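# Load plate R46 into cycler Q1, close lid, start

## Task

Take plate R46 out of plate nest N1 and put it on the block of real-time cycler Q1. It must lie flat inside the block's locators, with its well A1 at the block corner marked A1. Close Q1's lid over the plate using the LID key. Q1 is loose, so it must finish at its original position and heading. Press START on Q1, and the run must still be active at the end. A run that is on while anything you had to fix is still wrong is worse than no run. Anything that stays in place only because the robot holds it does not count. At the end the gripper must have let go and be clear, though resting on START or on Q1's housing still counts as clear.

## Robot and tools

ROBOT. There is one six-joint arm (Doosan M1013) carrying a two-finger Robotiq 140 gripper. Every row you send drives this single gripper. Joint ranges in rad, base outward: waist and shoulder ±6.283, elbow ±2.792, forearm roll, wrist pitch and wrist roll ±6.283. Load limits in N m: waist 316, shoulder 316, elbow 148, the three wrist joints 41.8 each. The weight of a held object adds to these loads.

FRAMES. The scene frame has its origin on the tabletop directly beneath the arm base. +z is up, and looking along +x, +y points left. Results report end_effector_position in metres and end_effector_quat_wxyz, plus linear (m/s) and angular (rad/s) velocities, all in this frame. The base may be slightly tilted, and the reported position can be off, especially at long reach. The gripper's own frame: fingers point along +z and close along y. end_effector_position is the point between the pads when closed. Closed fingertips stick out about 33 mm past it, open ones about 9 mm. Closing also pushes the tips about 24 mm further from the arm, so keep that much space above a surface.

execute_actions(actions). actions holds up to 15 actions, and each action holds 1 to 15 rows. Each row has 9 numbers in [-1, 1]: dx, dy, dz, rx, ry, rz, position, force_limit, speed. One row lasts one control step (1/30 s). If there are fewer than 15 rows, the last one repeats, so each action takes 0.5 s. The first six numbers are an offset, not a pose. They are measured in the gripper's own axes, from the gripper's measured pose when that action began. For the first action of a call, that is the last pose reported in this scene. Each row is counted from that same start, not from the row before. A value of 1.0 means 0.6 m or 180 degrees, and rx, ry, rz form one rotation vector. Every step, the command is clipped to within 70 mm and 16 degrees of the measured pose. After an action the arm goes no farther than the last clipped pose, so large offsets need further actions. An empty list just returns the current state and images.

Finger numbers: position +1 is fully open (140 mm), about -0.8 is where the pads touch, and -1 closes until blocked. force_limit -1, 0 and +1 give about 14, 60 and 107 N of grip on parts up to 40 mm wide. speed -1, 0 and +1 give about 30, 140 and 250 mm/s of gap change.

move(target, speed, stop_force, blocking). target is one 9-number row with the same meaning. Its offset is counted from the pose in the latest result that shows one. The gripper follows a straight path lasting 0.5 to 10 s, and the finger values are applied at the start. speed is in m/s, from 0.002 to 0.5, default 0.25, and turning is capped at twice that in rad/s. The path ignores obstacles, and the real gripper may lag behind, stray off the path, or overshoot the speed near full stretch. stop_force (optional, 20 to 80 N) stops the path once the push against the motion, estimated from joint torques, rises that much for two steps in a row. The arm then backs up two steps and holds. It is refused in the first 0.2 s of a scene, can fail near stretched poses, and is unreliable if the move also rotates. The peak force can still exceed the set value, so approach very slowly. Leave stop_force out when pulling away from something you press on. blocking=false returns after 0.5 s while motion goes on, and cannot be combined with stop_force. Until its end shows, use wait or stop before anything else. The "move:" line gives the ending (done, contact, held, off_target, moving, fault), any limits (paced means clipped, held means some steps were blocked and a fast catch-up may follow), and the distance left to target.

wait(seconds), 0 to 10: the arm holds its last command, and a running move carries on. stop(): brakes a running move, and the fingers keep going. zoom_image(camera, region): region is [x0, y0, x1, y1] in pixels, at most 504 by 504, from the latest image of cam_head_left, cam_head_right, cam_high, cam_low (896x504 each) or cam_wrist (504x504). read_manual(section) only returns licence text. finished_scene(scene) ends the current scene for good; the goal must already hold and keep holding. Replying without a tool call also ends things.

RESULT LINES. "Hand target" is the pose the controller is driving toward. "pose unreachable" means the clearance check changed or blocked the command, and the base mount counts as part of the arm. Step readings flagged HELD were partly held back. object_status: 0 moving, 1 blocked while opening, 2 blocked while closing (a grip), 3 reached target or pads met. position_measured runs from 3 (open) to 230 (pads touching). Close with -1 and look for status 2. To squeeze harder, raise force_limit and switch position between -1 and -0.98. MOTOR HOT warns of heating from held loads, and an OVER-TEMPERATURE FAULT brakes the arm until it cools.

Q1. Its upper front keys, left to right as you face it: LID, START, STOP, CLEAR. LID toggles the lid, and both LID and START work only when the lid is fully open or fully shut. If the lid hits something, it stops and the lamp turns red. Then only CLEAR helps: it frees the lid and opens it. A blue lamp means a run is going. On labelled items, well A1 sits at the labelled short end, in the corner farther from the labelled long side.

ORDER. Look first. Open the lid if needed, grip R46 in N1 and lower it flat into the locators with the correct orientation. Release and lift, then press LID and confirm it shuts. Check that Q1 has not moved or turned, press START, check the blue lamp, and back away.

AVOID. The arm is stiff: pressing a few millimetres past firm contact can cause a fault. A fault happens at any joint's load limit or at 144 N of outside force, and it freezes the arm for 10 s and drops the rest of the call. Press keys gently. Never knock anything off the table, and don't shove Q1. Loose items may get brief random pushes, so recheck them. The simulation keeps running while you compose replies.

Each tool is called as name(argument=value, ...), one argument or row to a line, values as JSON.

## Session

execute_actions(
  actions=[],
)

Scene clock: 0.00 s.
end_effector_position=(+0.4398, -0.2063, +0.1357) position_measured=3 object_status=3 end_effector_quat_wxyz=(+0.045, +0.848, +0.486, -0.207) end_effector_velocity=(-0.001, +0.000, -0.001) end_effector_angular_velocity=(+0.001, +0.001, -0.000)
Joint positions: [-0.279  0.199  2.08  -0.405  1.124  0.495]
Joint velocities: [-0.    -0.     0.001  0.001 -0.    -0.   ]
Hand target: +0.440, -0.206, +0.136; +0.045, +0.848, +0.486, -0.207

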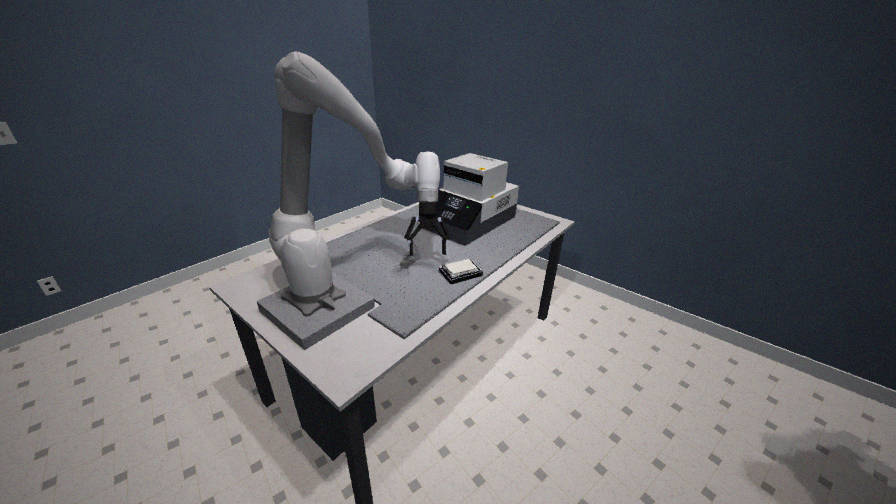

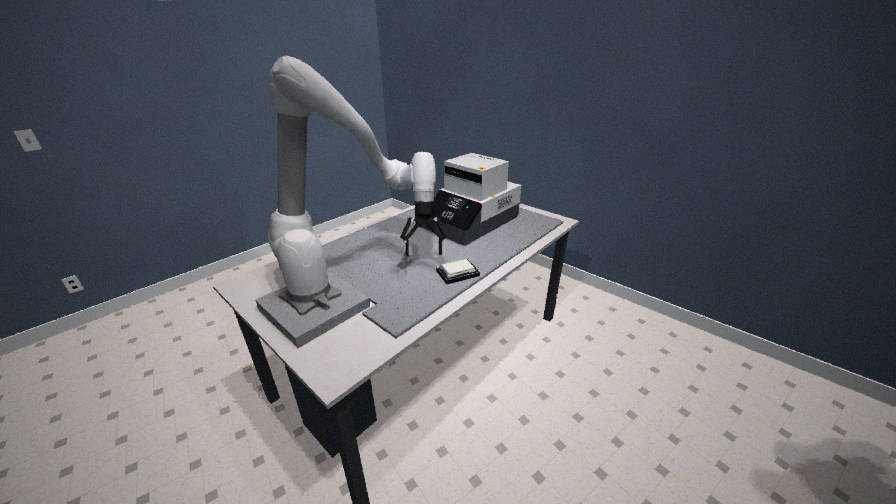

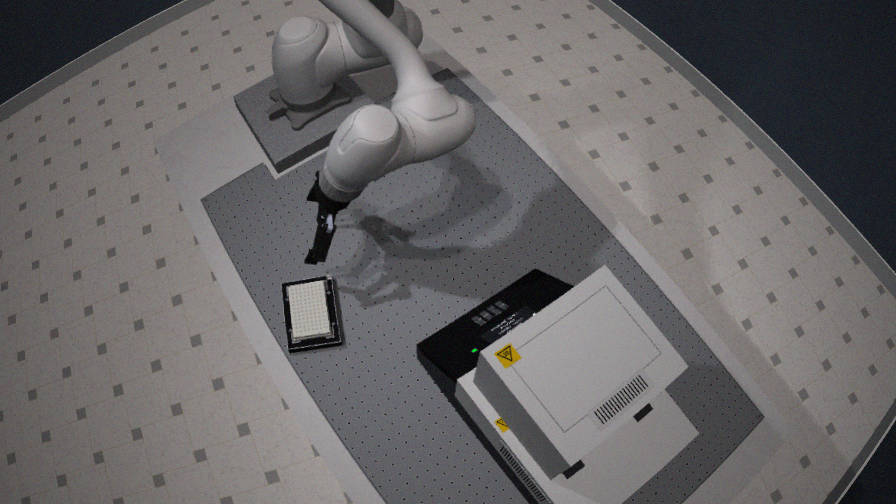

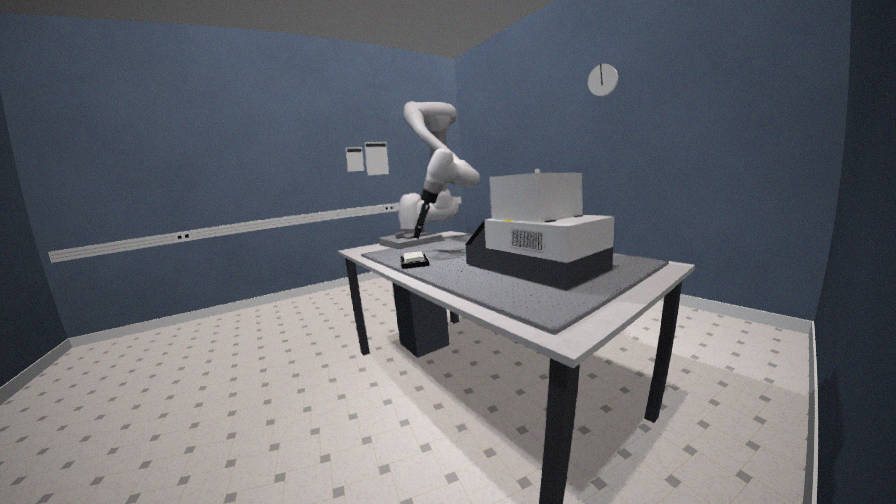

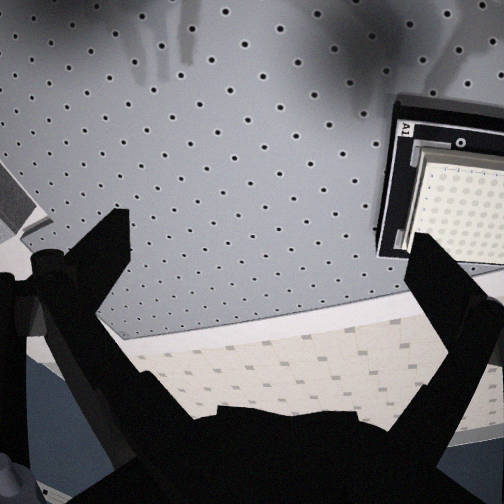

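move(
  target=[0.3053,0.1493,-0.4532,-0.160,0.0349,-0.6566,-0.8,0,0.5],
  speed=0.25,
)

Scene clock: 5.43 s.
end_effector_position=(+0.6803, -0.0309, +0.2997) position_measured=229 object_status=3 end_effector_quat_wxyz=(-0.000, +0.001, +1.000, -0.000) end_effector_velocity=(+0.001, +0.001, +0.001) end_effector_angular_velocity=(+0.000, -0.002, +0.002)
Joint positions: [-0.102  0.226  1.646 -0.012  1.257 -1.652]
Joint velocities: [ 0.002 -0.    -0.002  0.    -0.001 -0.   ]
Hand target: +0.680, -0.031, +0.300; -0.000, +0.001, +1.000, -0.000
Off the commanded pose: 0.001 m, 0 deg.
move: done

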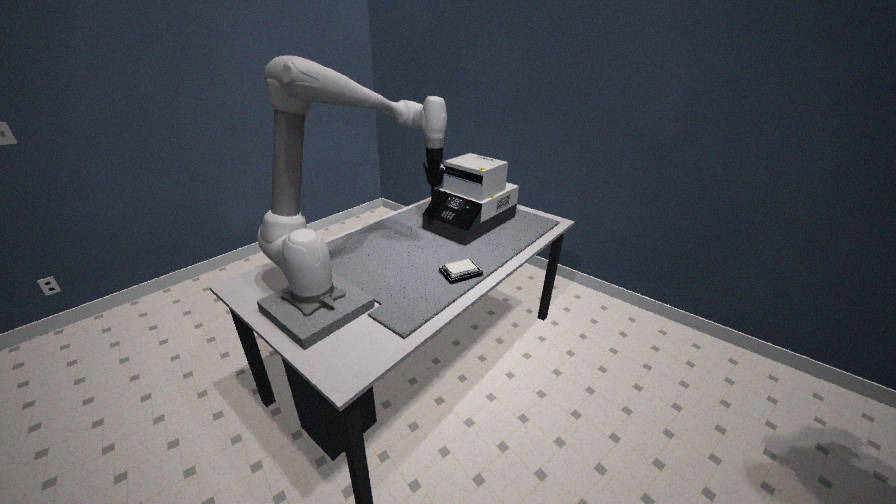

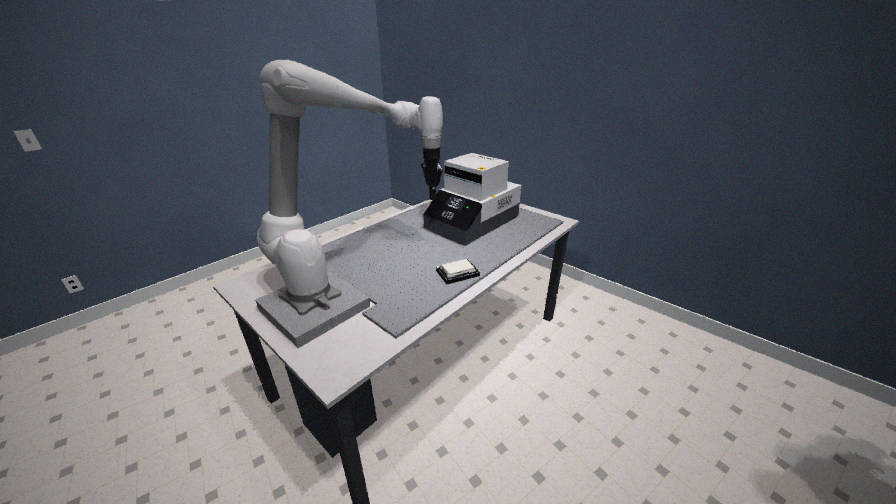

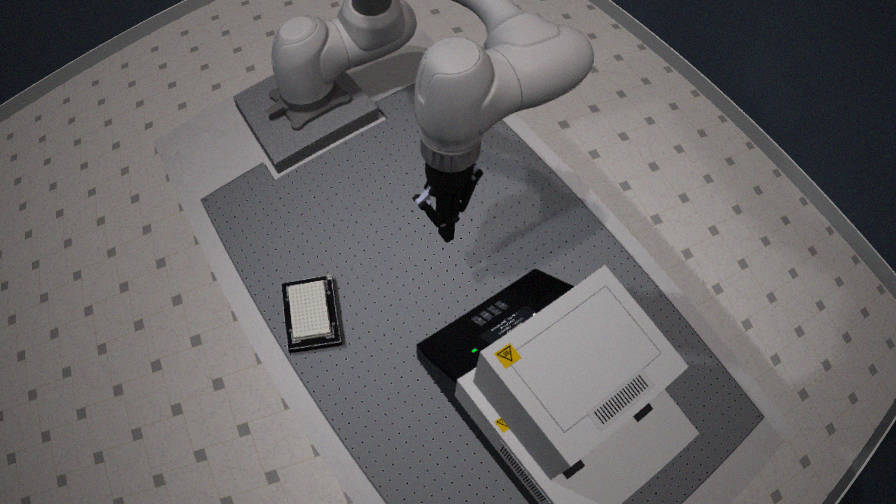

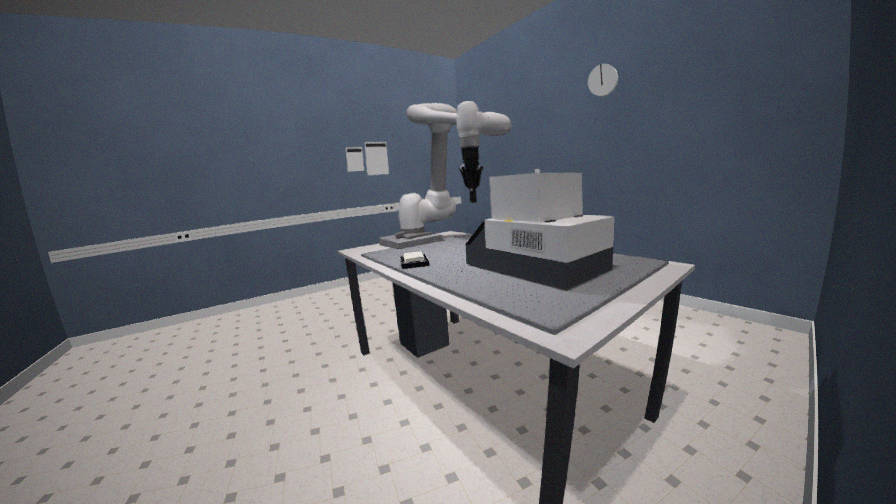

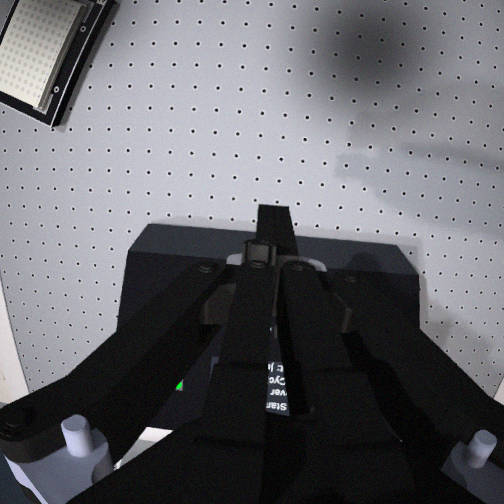

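move(
  target=[-0.133,0.035,0.067,0,0,0,-0.8,0,0.5],
  speed=0.15,
)

Scene clock: 6.70 s.
end_effector_position=(+0.7601, -0.0101, +0.2594) position_measured=229 object_status=3 end_effector_quat_wxyz=(+0.000, +0.001, +1.000, -0.000) end_effector_velocity=(+0.000, -0.000, +0.001) end_effector_angular_velocity=(-0.000, -0.001, +0.000)
Joint positions: [-0.065  0.369  1.529 -0.013  1.231 -1.616]
Joint velocities: [ 0.    -0.    -0.001 -0.     0.    -0.   ]
Hand target: +0.760, -0.010, +0.259; -0.000, +0.001, +1.000, -0.000
Off the commanded pose: 0.000 m, 0 deg.
move: done

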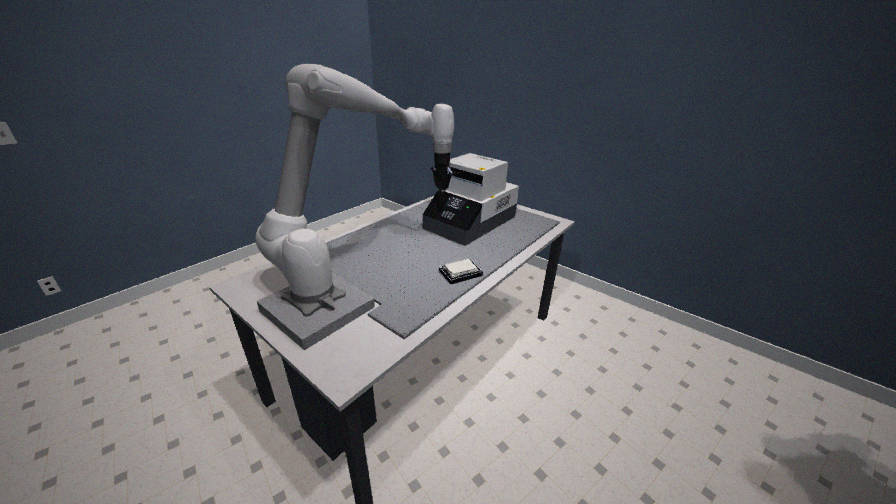

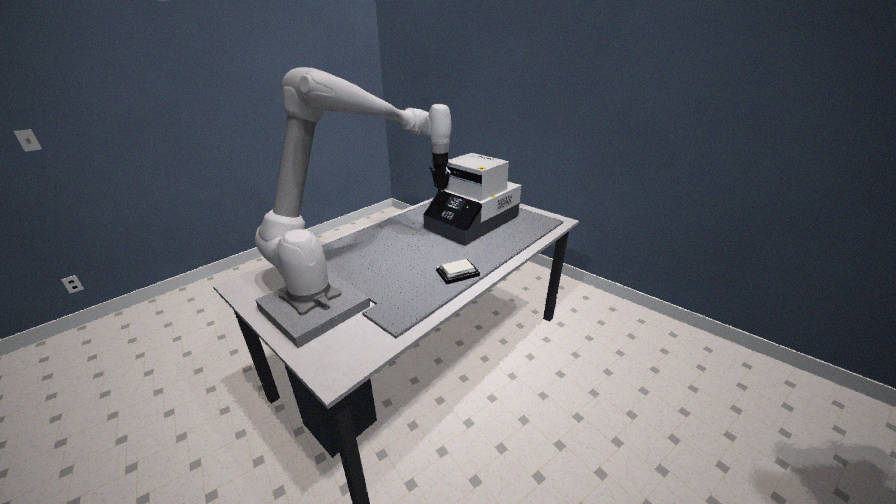

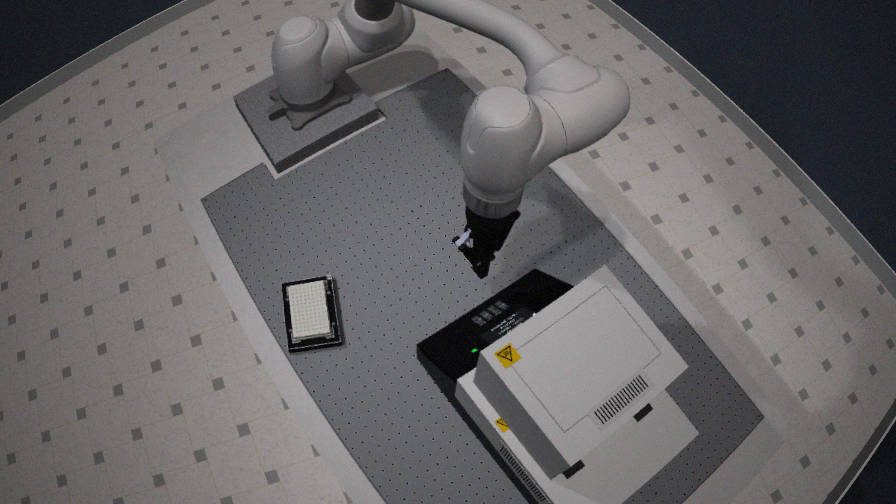

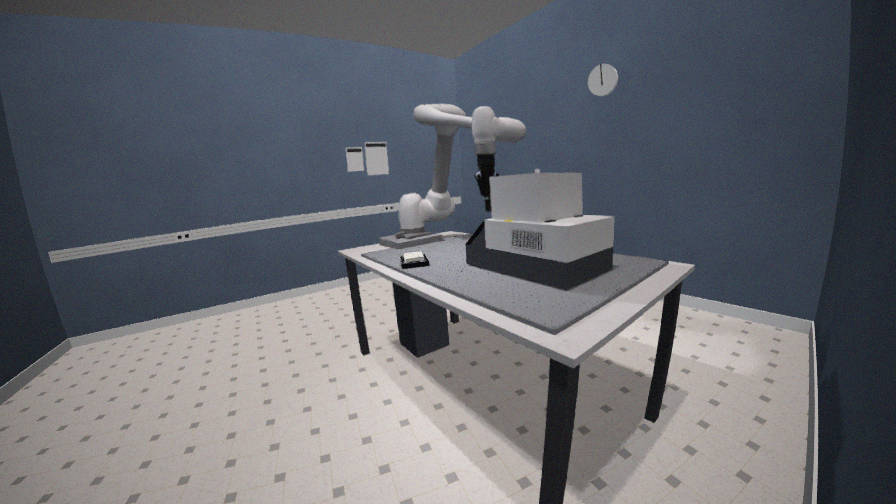

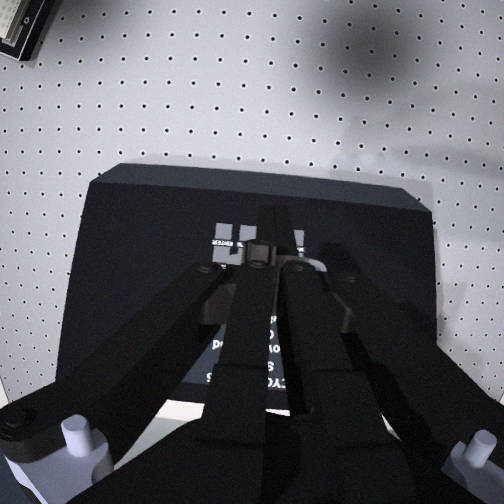

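move(
  target=[-0.058,0.035,0.108,0,0,0.026,-0.8,0,0.5],
  speed=0.1,
)

Scene clock: 8.13 s.
end_effector_position=(+0.7949, +0.0108, +0.1946) position_measured=229 object_status=3 end_effector_quat_wxyz=(+0.000, +0.042, +0.999, -0.000) end_effector_velocity=(-0.000, -0.000, -0.001) end_effector_angular_velocity=(+0.001, +0.001, -0.001)
Joint positions: [-0.038  0.46   1.518 -0.013  1.151 -1.505]
Joint velocities: [-0.001  0.     0.001  0.001  0.     0.   ]
Hand target: +0.795, +0.011, +0.195; +0.000, +0.042, +0.999, -0.000
Off the commanded pose: 0.000 m, 0 deg.
move: done

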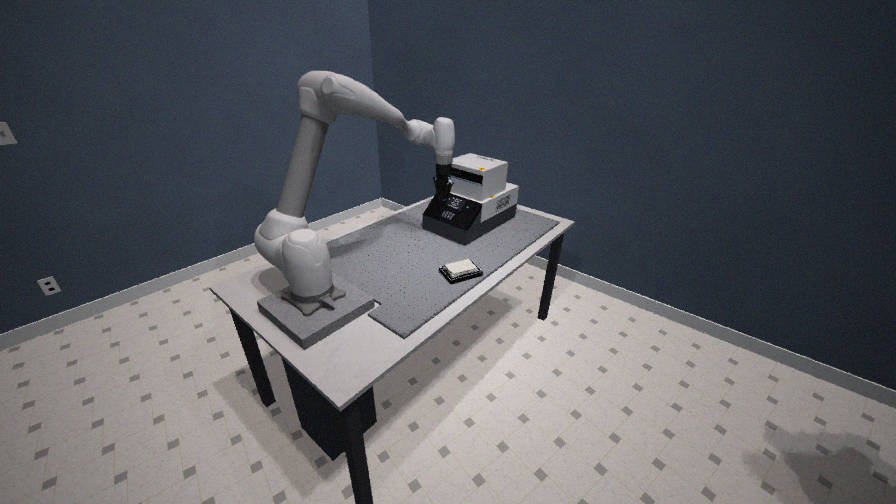

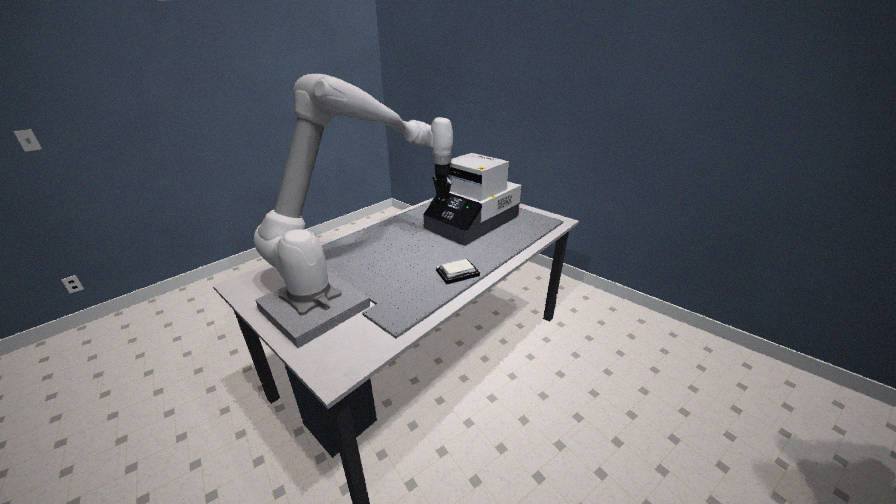

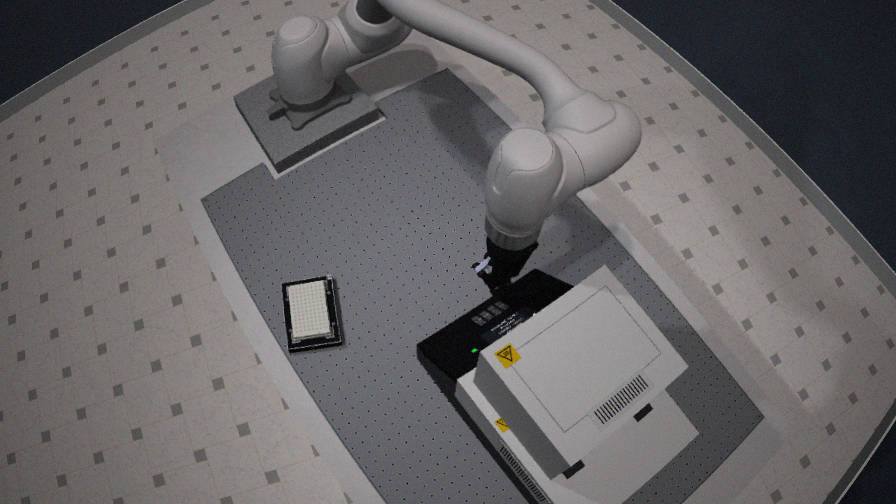

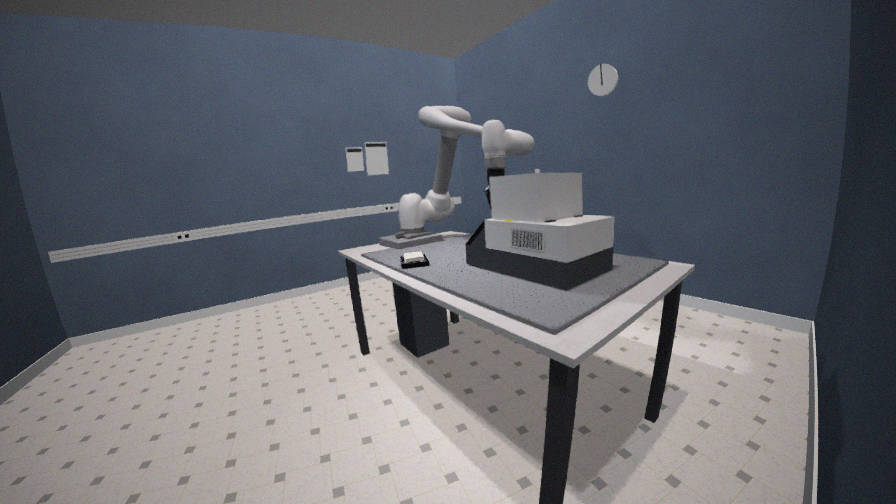

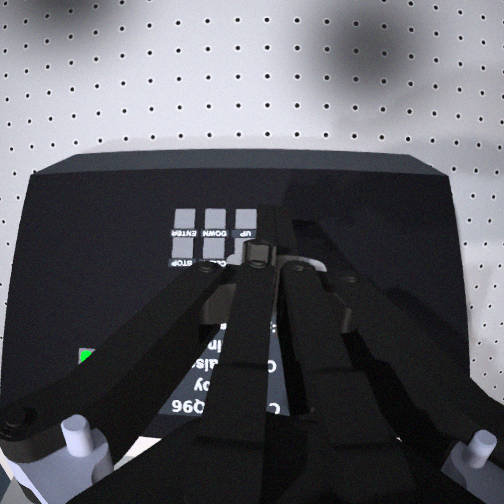

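execute_actions(
  actions=[
    [[0,0.0065,0.02,0,0,0,-0.8,0,0.5]],
    [[0,0,0,0,0,0,-0.8,0,0.5]],
  ],
)

move(
  target=[0,0,0.04,0,0,0,-0.8,0,0.5],
  speed=0.004,
  stop_force=20,
)

Scene clock: 9.53 s.
end_effector_position=(+0.7952, +0.0147, +0.1824) position_measured=229 object_status=3 end_effector_quat_wxyz=(-0.000, +0.041, +0.999, -0.001) end_effector_velocity=(-0.000, +0.000, -0.000) end_effector_angular_velocity=(-0.000, +0.000, +0.001)
Joint positions: [-0.033  0.469  1.528 -0.014  1.133 -1.5  ]
Joint velocities: [ 0.001 -0.     0.001 -0.    -0.    -0.001]
Hand target: +0.795, +0.015, +0.182; -0.000, +0.041, +0.999, -0.001
Off the commanded pose: 0.000 m, 0 deg.
Step readings (end_effector_position; steps 1 to 15: 1st action; 16 to 30: 2nd action):
0: (+0.7949, +0.0109, +0.1946)
1: (+0.7952, +0.0112, +0.1939)
2: (+0.7957, +0.0130, +0.1889)
4: (+0.7950, +0.0147, +0.1823)
8: (+0.7951, +0.0147, +0.1823)
15: (+0.7952, +0.0147, +0.1824)
16: (+0.7952, +0.0147, +0.1824)
17: (+0.7952, +0.0147, +0.1824)
19: (+0.7952, +0.0147, +0.1824)
23: (+0.7952, +0.0147, +0.1824)
30: end_effector_position above

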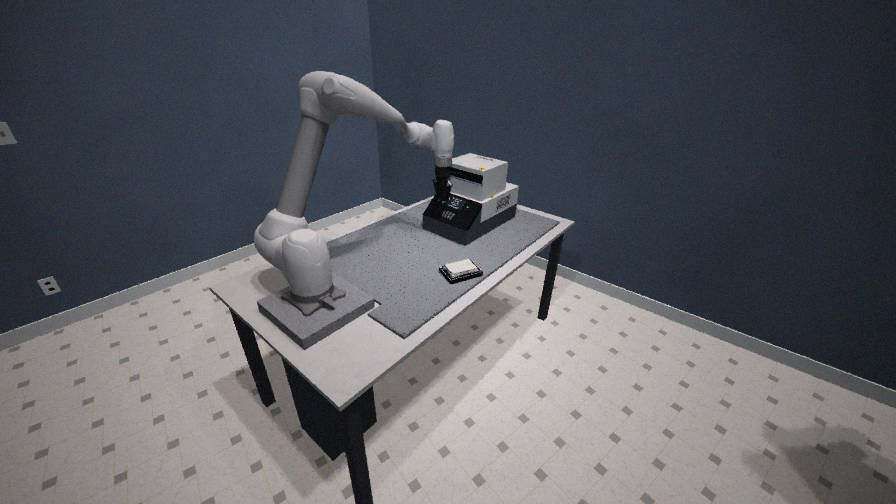

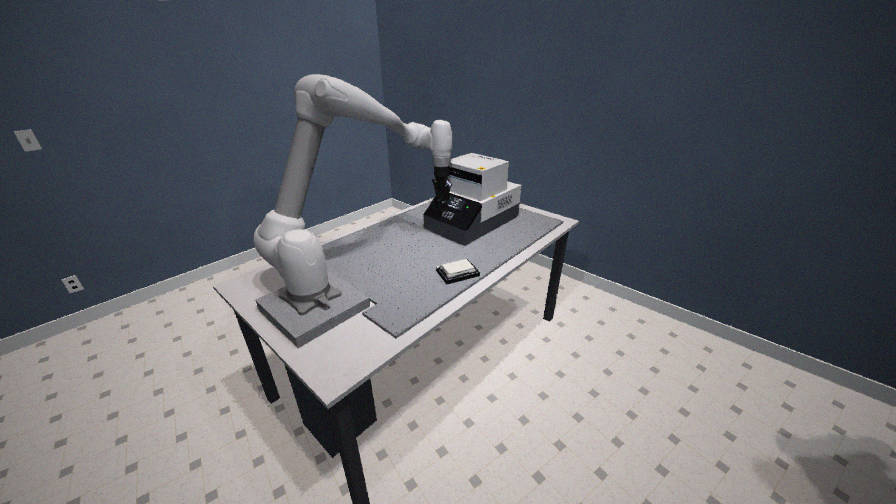

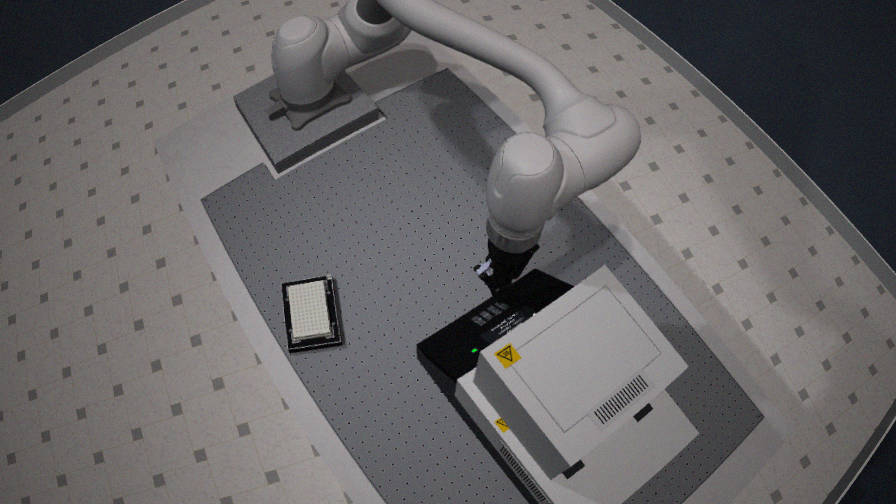

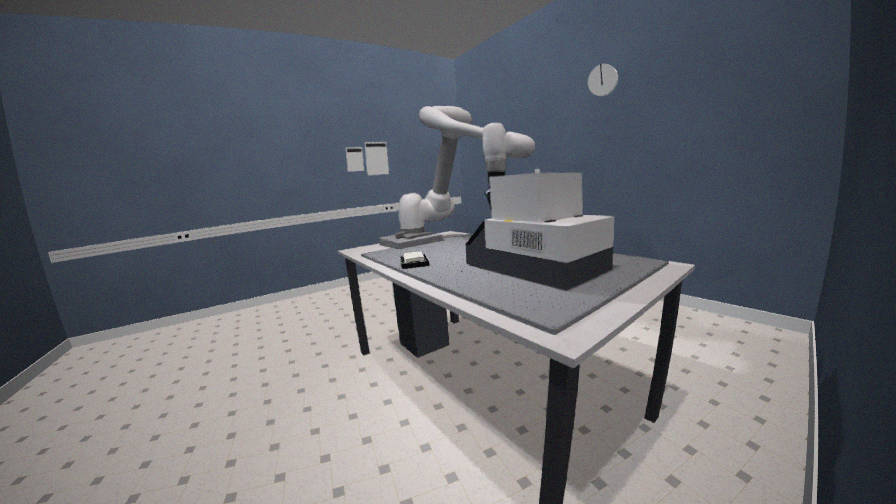

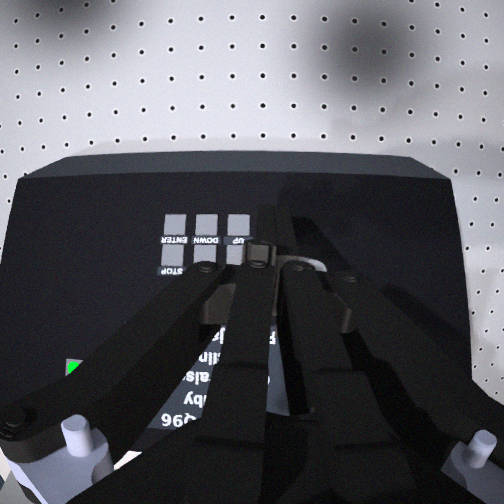

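Scene clock: 14.17 s.
end_effector_position=(+0.7952, +0.0147, +0.1651) position_measured=229 object_status=3 end_effector_quat_wxyz=(-0.000, +0.041, +0.999, -0.000) end_effector_velocity=(-0.000, +0.000, -0.000) end_effector_angular_velocity=(-0.000, +0.001, +0.001)
Joint positions: [-0.033  0.481  1.543 -0.014  1.105 -1.5  ]
Joint velocities: [ 0.     0.     0.    -0.     0.001 -0.   ]
Hand target: +0.795, +0.015, +0.165; +0.000, +0.041, +0.999, -0.000
Off the commanded pose: 0.007 m, 0 deg.
move: contact

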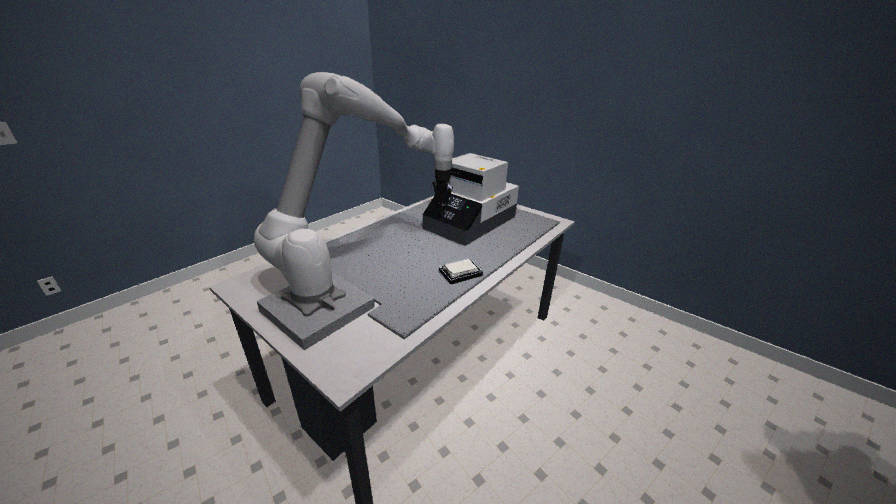

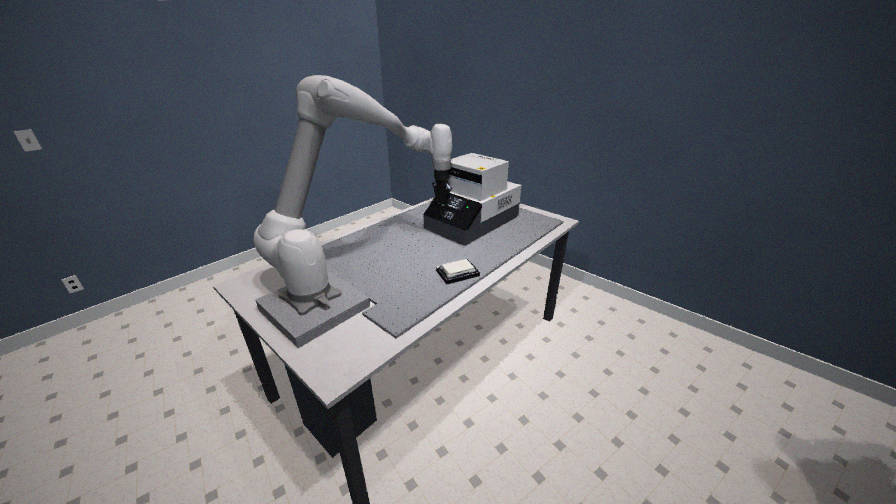

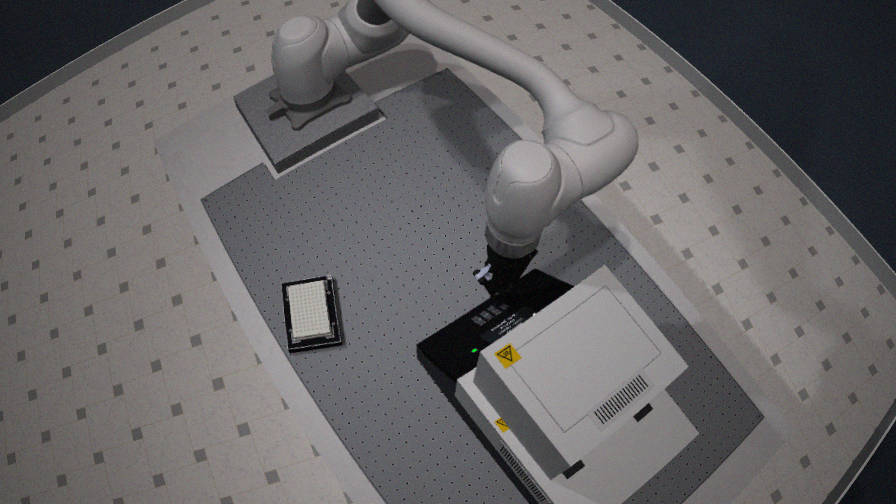

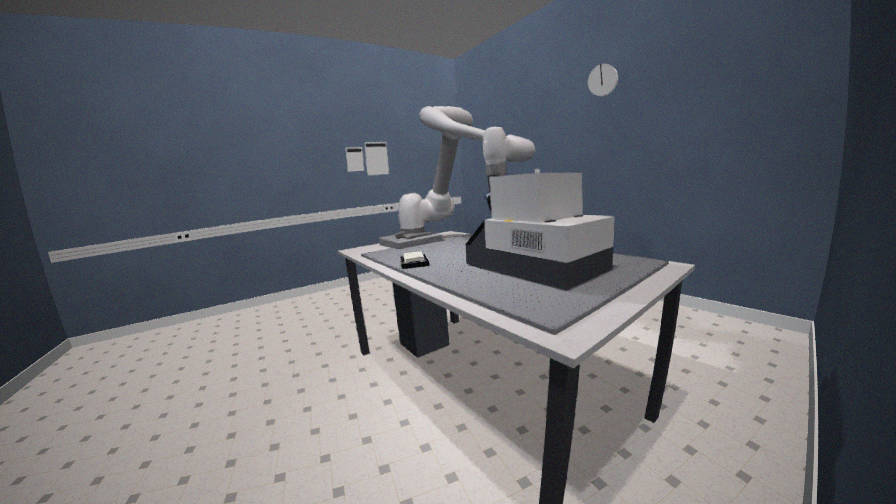

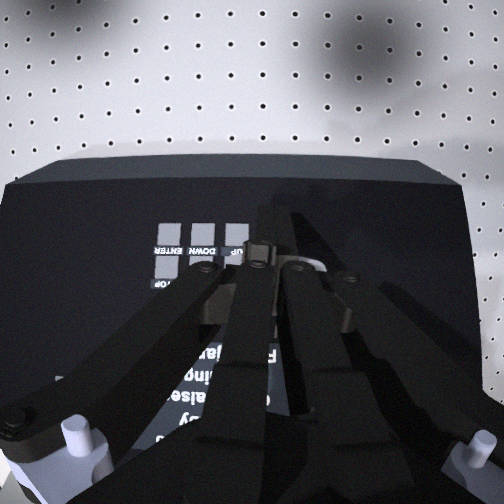

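execute_actions(
  actions=[
    [[0,0,-0.02,0,0,0,-0.8,0,0.5]],
    [[-0.0075,0,0,0,0,0,-0.8,0,0.5]],
  ],
)

move(
  target=[0,0,0.04,0,0,0,-0.8,0,0.5],
  speed=0.004,
  stop_force=20,
)

Scene clock: 15.30 s.
end_effector_position=(+0.7997, +0.0143, +0.1770) position_measured=229 object_status=3 end_effector_quat_wxyz=(-0.000, +0.041, +0.999, -0.001) end_effector_velocity=(-0.001, +0.000, -0.000) end_effector_angular_velocity=(+0.000, +0.001, -0.001)
Joint positions: [-0.033  0.479  1.523 -0.014  1.128 -1.5  ]
Joint velocities: [ 0.    -0.     0.001 -0.     0.     0.001]
Hand target: +0.800, +0.014, +0.177; -0.000, +0.041, +0.999, -0.001
Off the commanded pose: 0.000 m, 0 deg.
Step readings (end_effector_position; steps 1 to 15: 1st action; 16 to 30: 2nd action):
0: (+0.7952, +0.0147, +0.1651)
1: (+0.7951, +0.0147, +0.1659)
2: (+0.7946, +0.0146, +0.1706)
4: (+0.7953, +0.0145, +0.1770)
8: (+0.7952, +0.0145, +0.1770)
15: (+0.7952, +0.0147, +0.1770)
16: (+0.7955, +0.0147, +0.1771)
17: (+0.7980, +0.0146, +0.1775)
19: (+0.7996, +0.0144, +0.1772)
23: (+0.7997, +0.0144, +0.1772)
30: end_effector_position above

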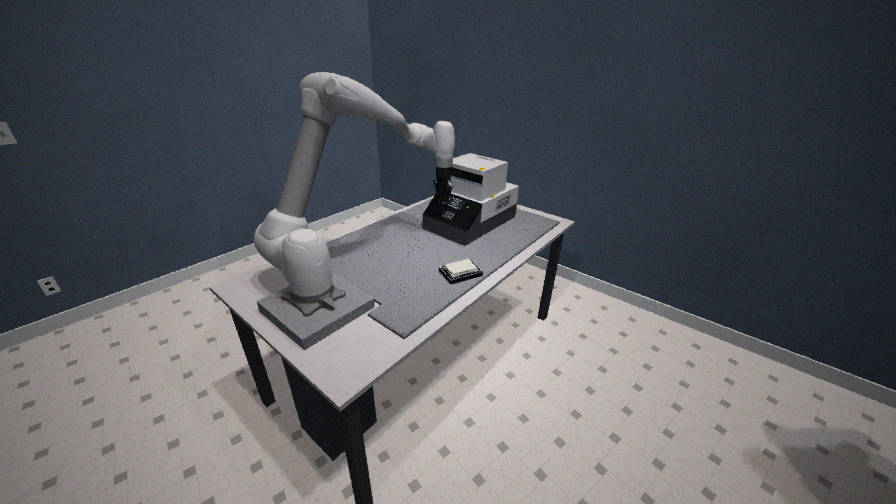

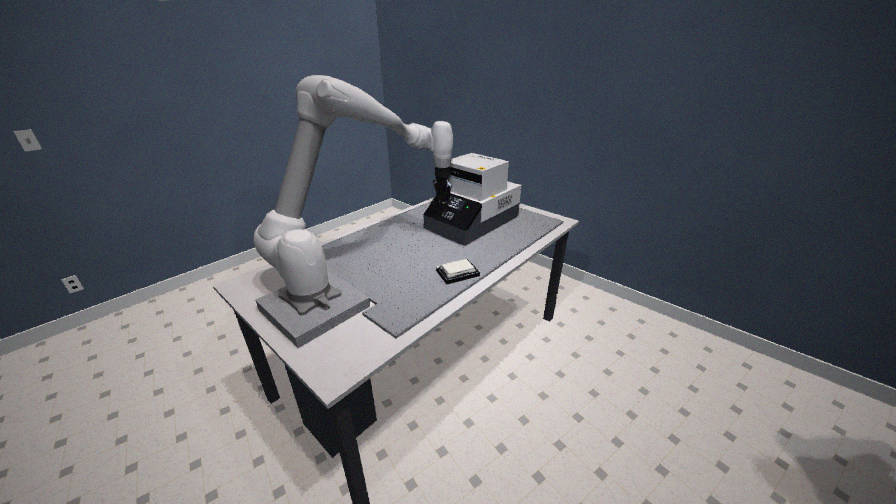

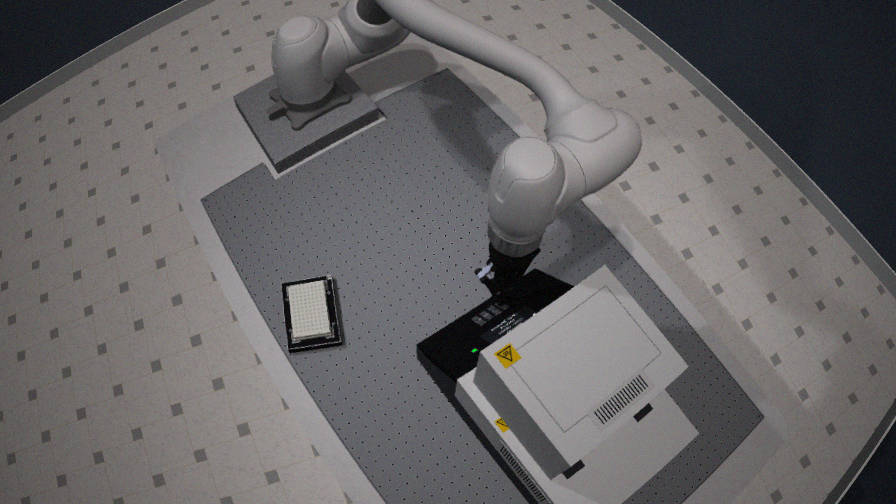

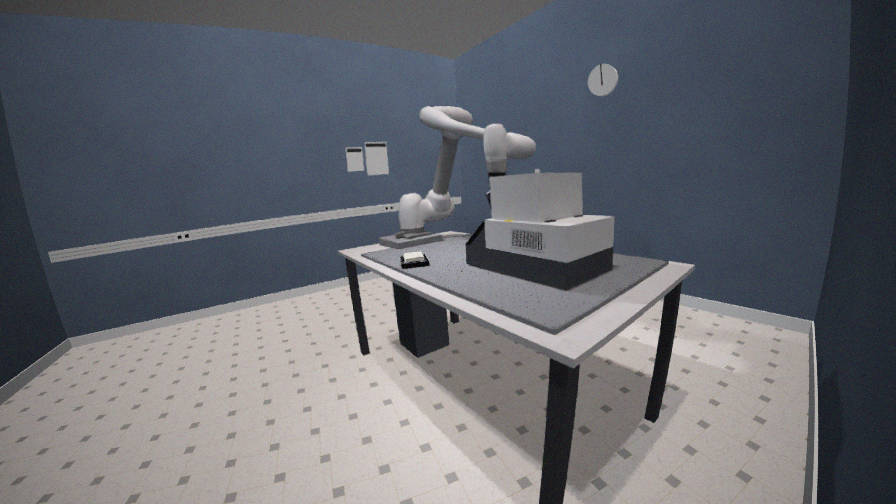

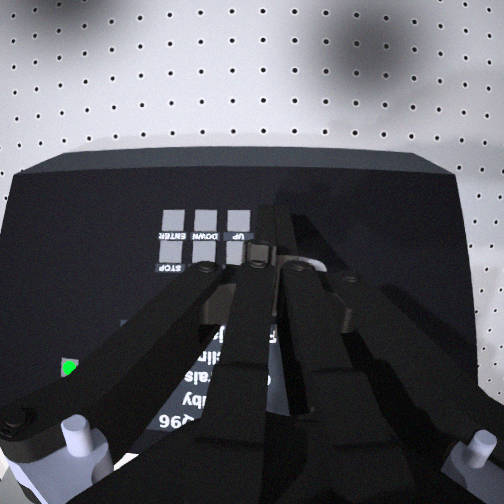

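Scene clock: 17.60 s.
end_effector_position=(+0.7996, +0.0144, +0.1689) position_measured=229 object_status=3 end_effector_quat_wxyz=(-0.000, +0.041, +0.999, -0.000) end_effector_velocity=(-0.001, -0.001, -0.001) end_effector_angular_velocity=(-0.002, +0.004, +0.001)
Joint positions: [-0.033  0.485  1.53  -0.014  1.115 -1.5  ]
Joint velocities: [-0.001  0.     0.002 -0.002  0.001 -0.001]
Hand target: +0.800, +0.014, +0.169; -0.000, +0.041, +0.999, -0.000
Off the commanded pose: 0.016 m, 0 deg.
move: contact

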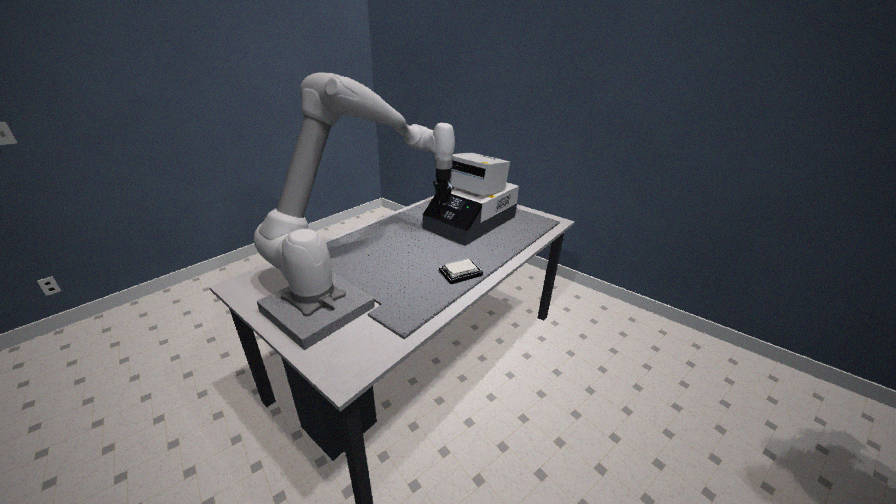

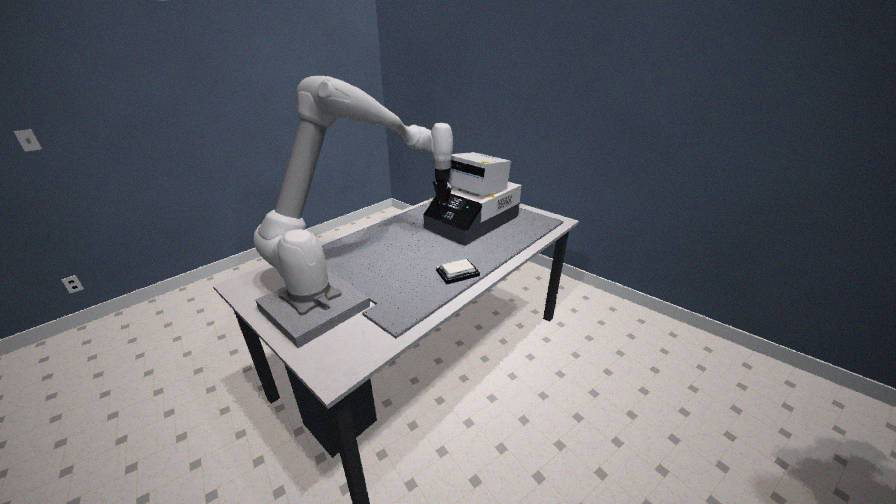

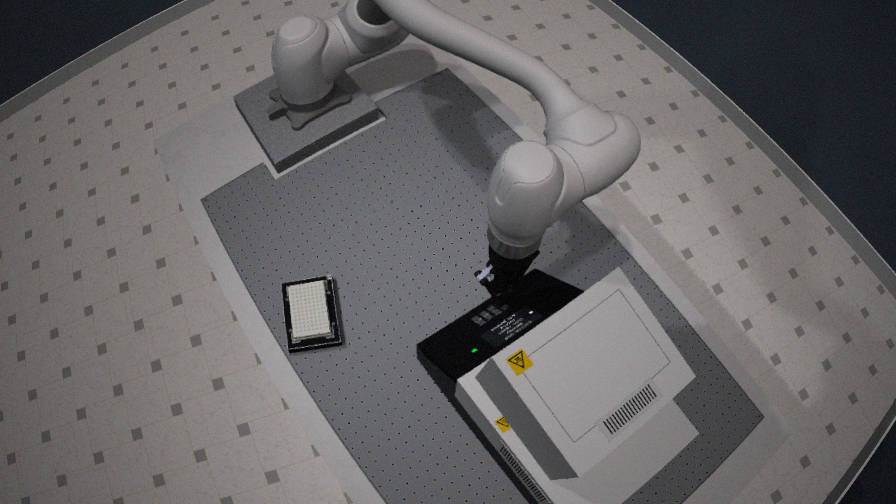

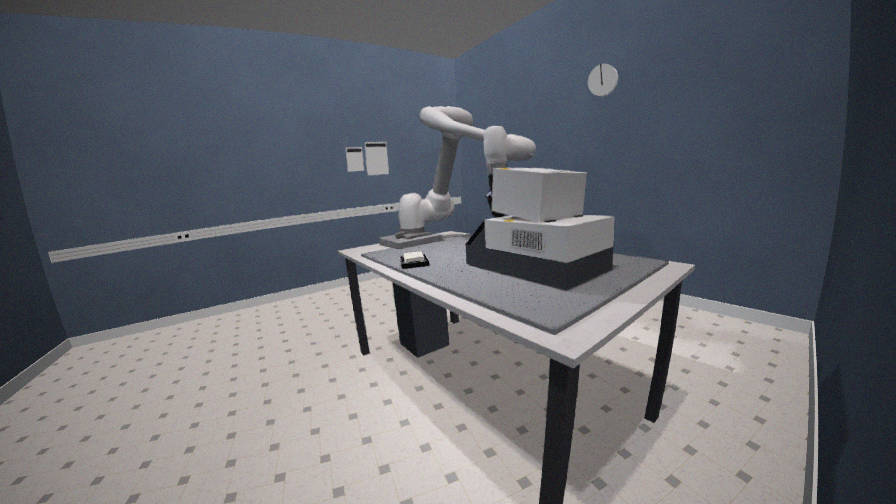

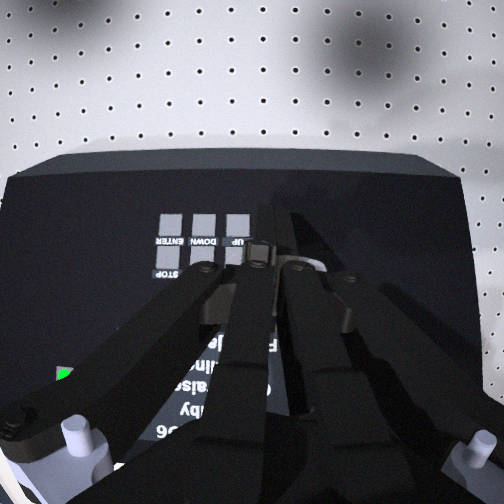

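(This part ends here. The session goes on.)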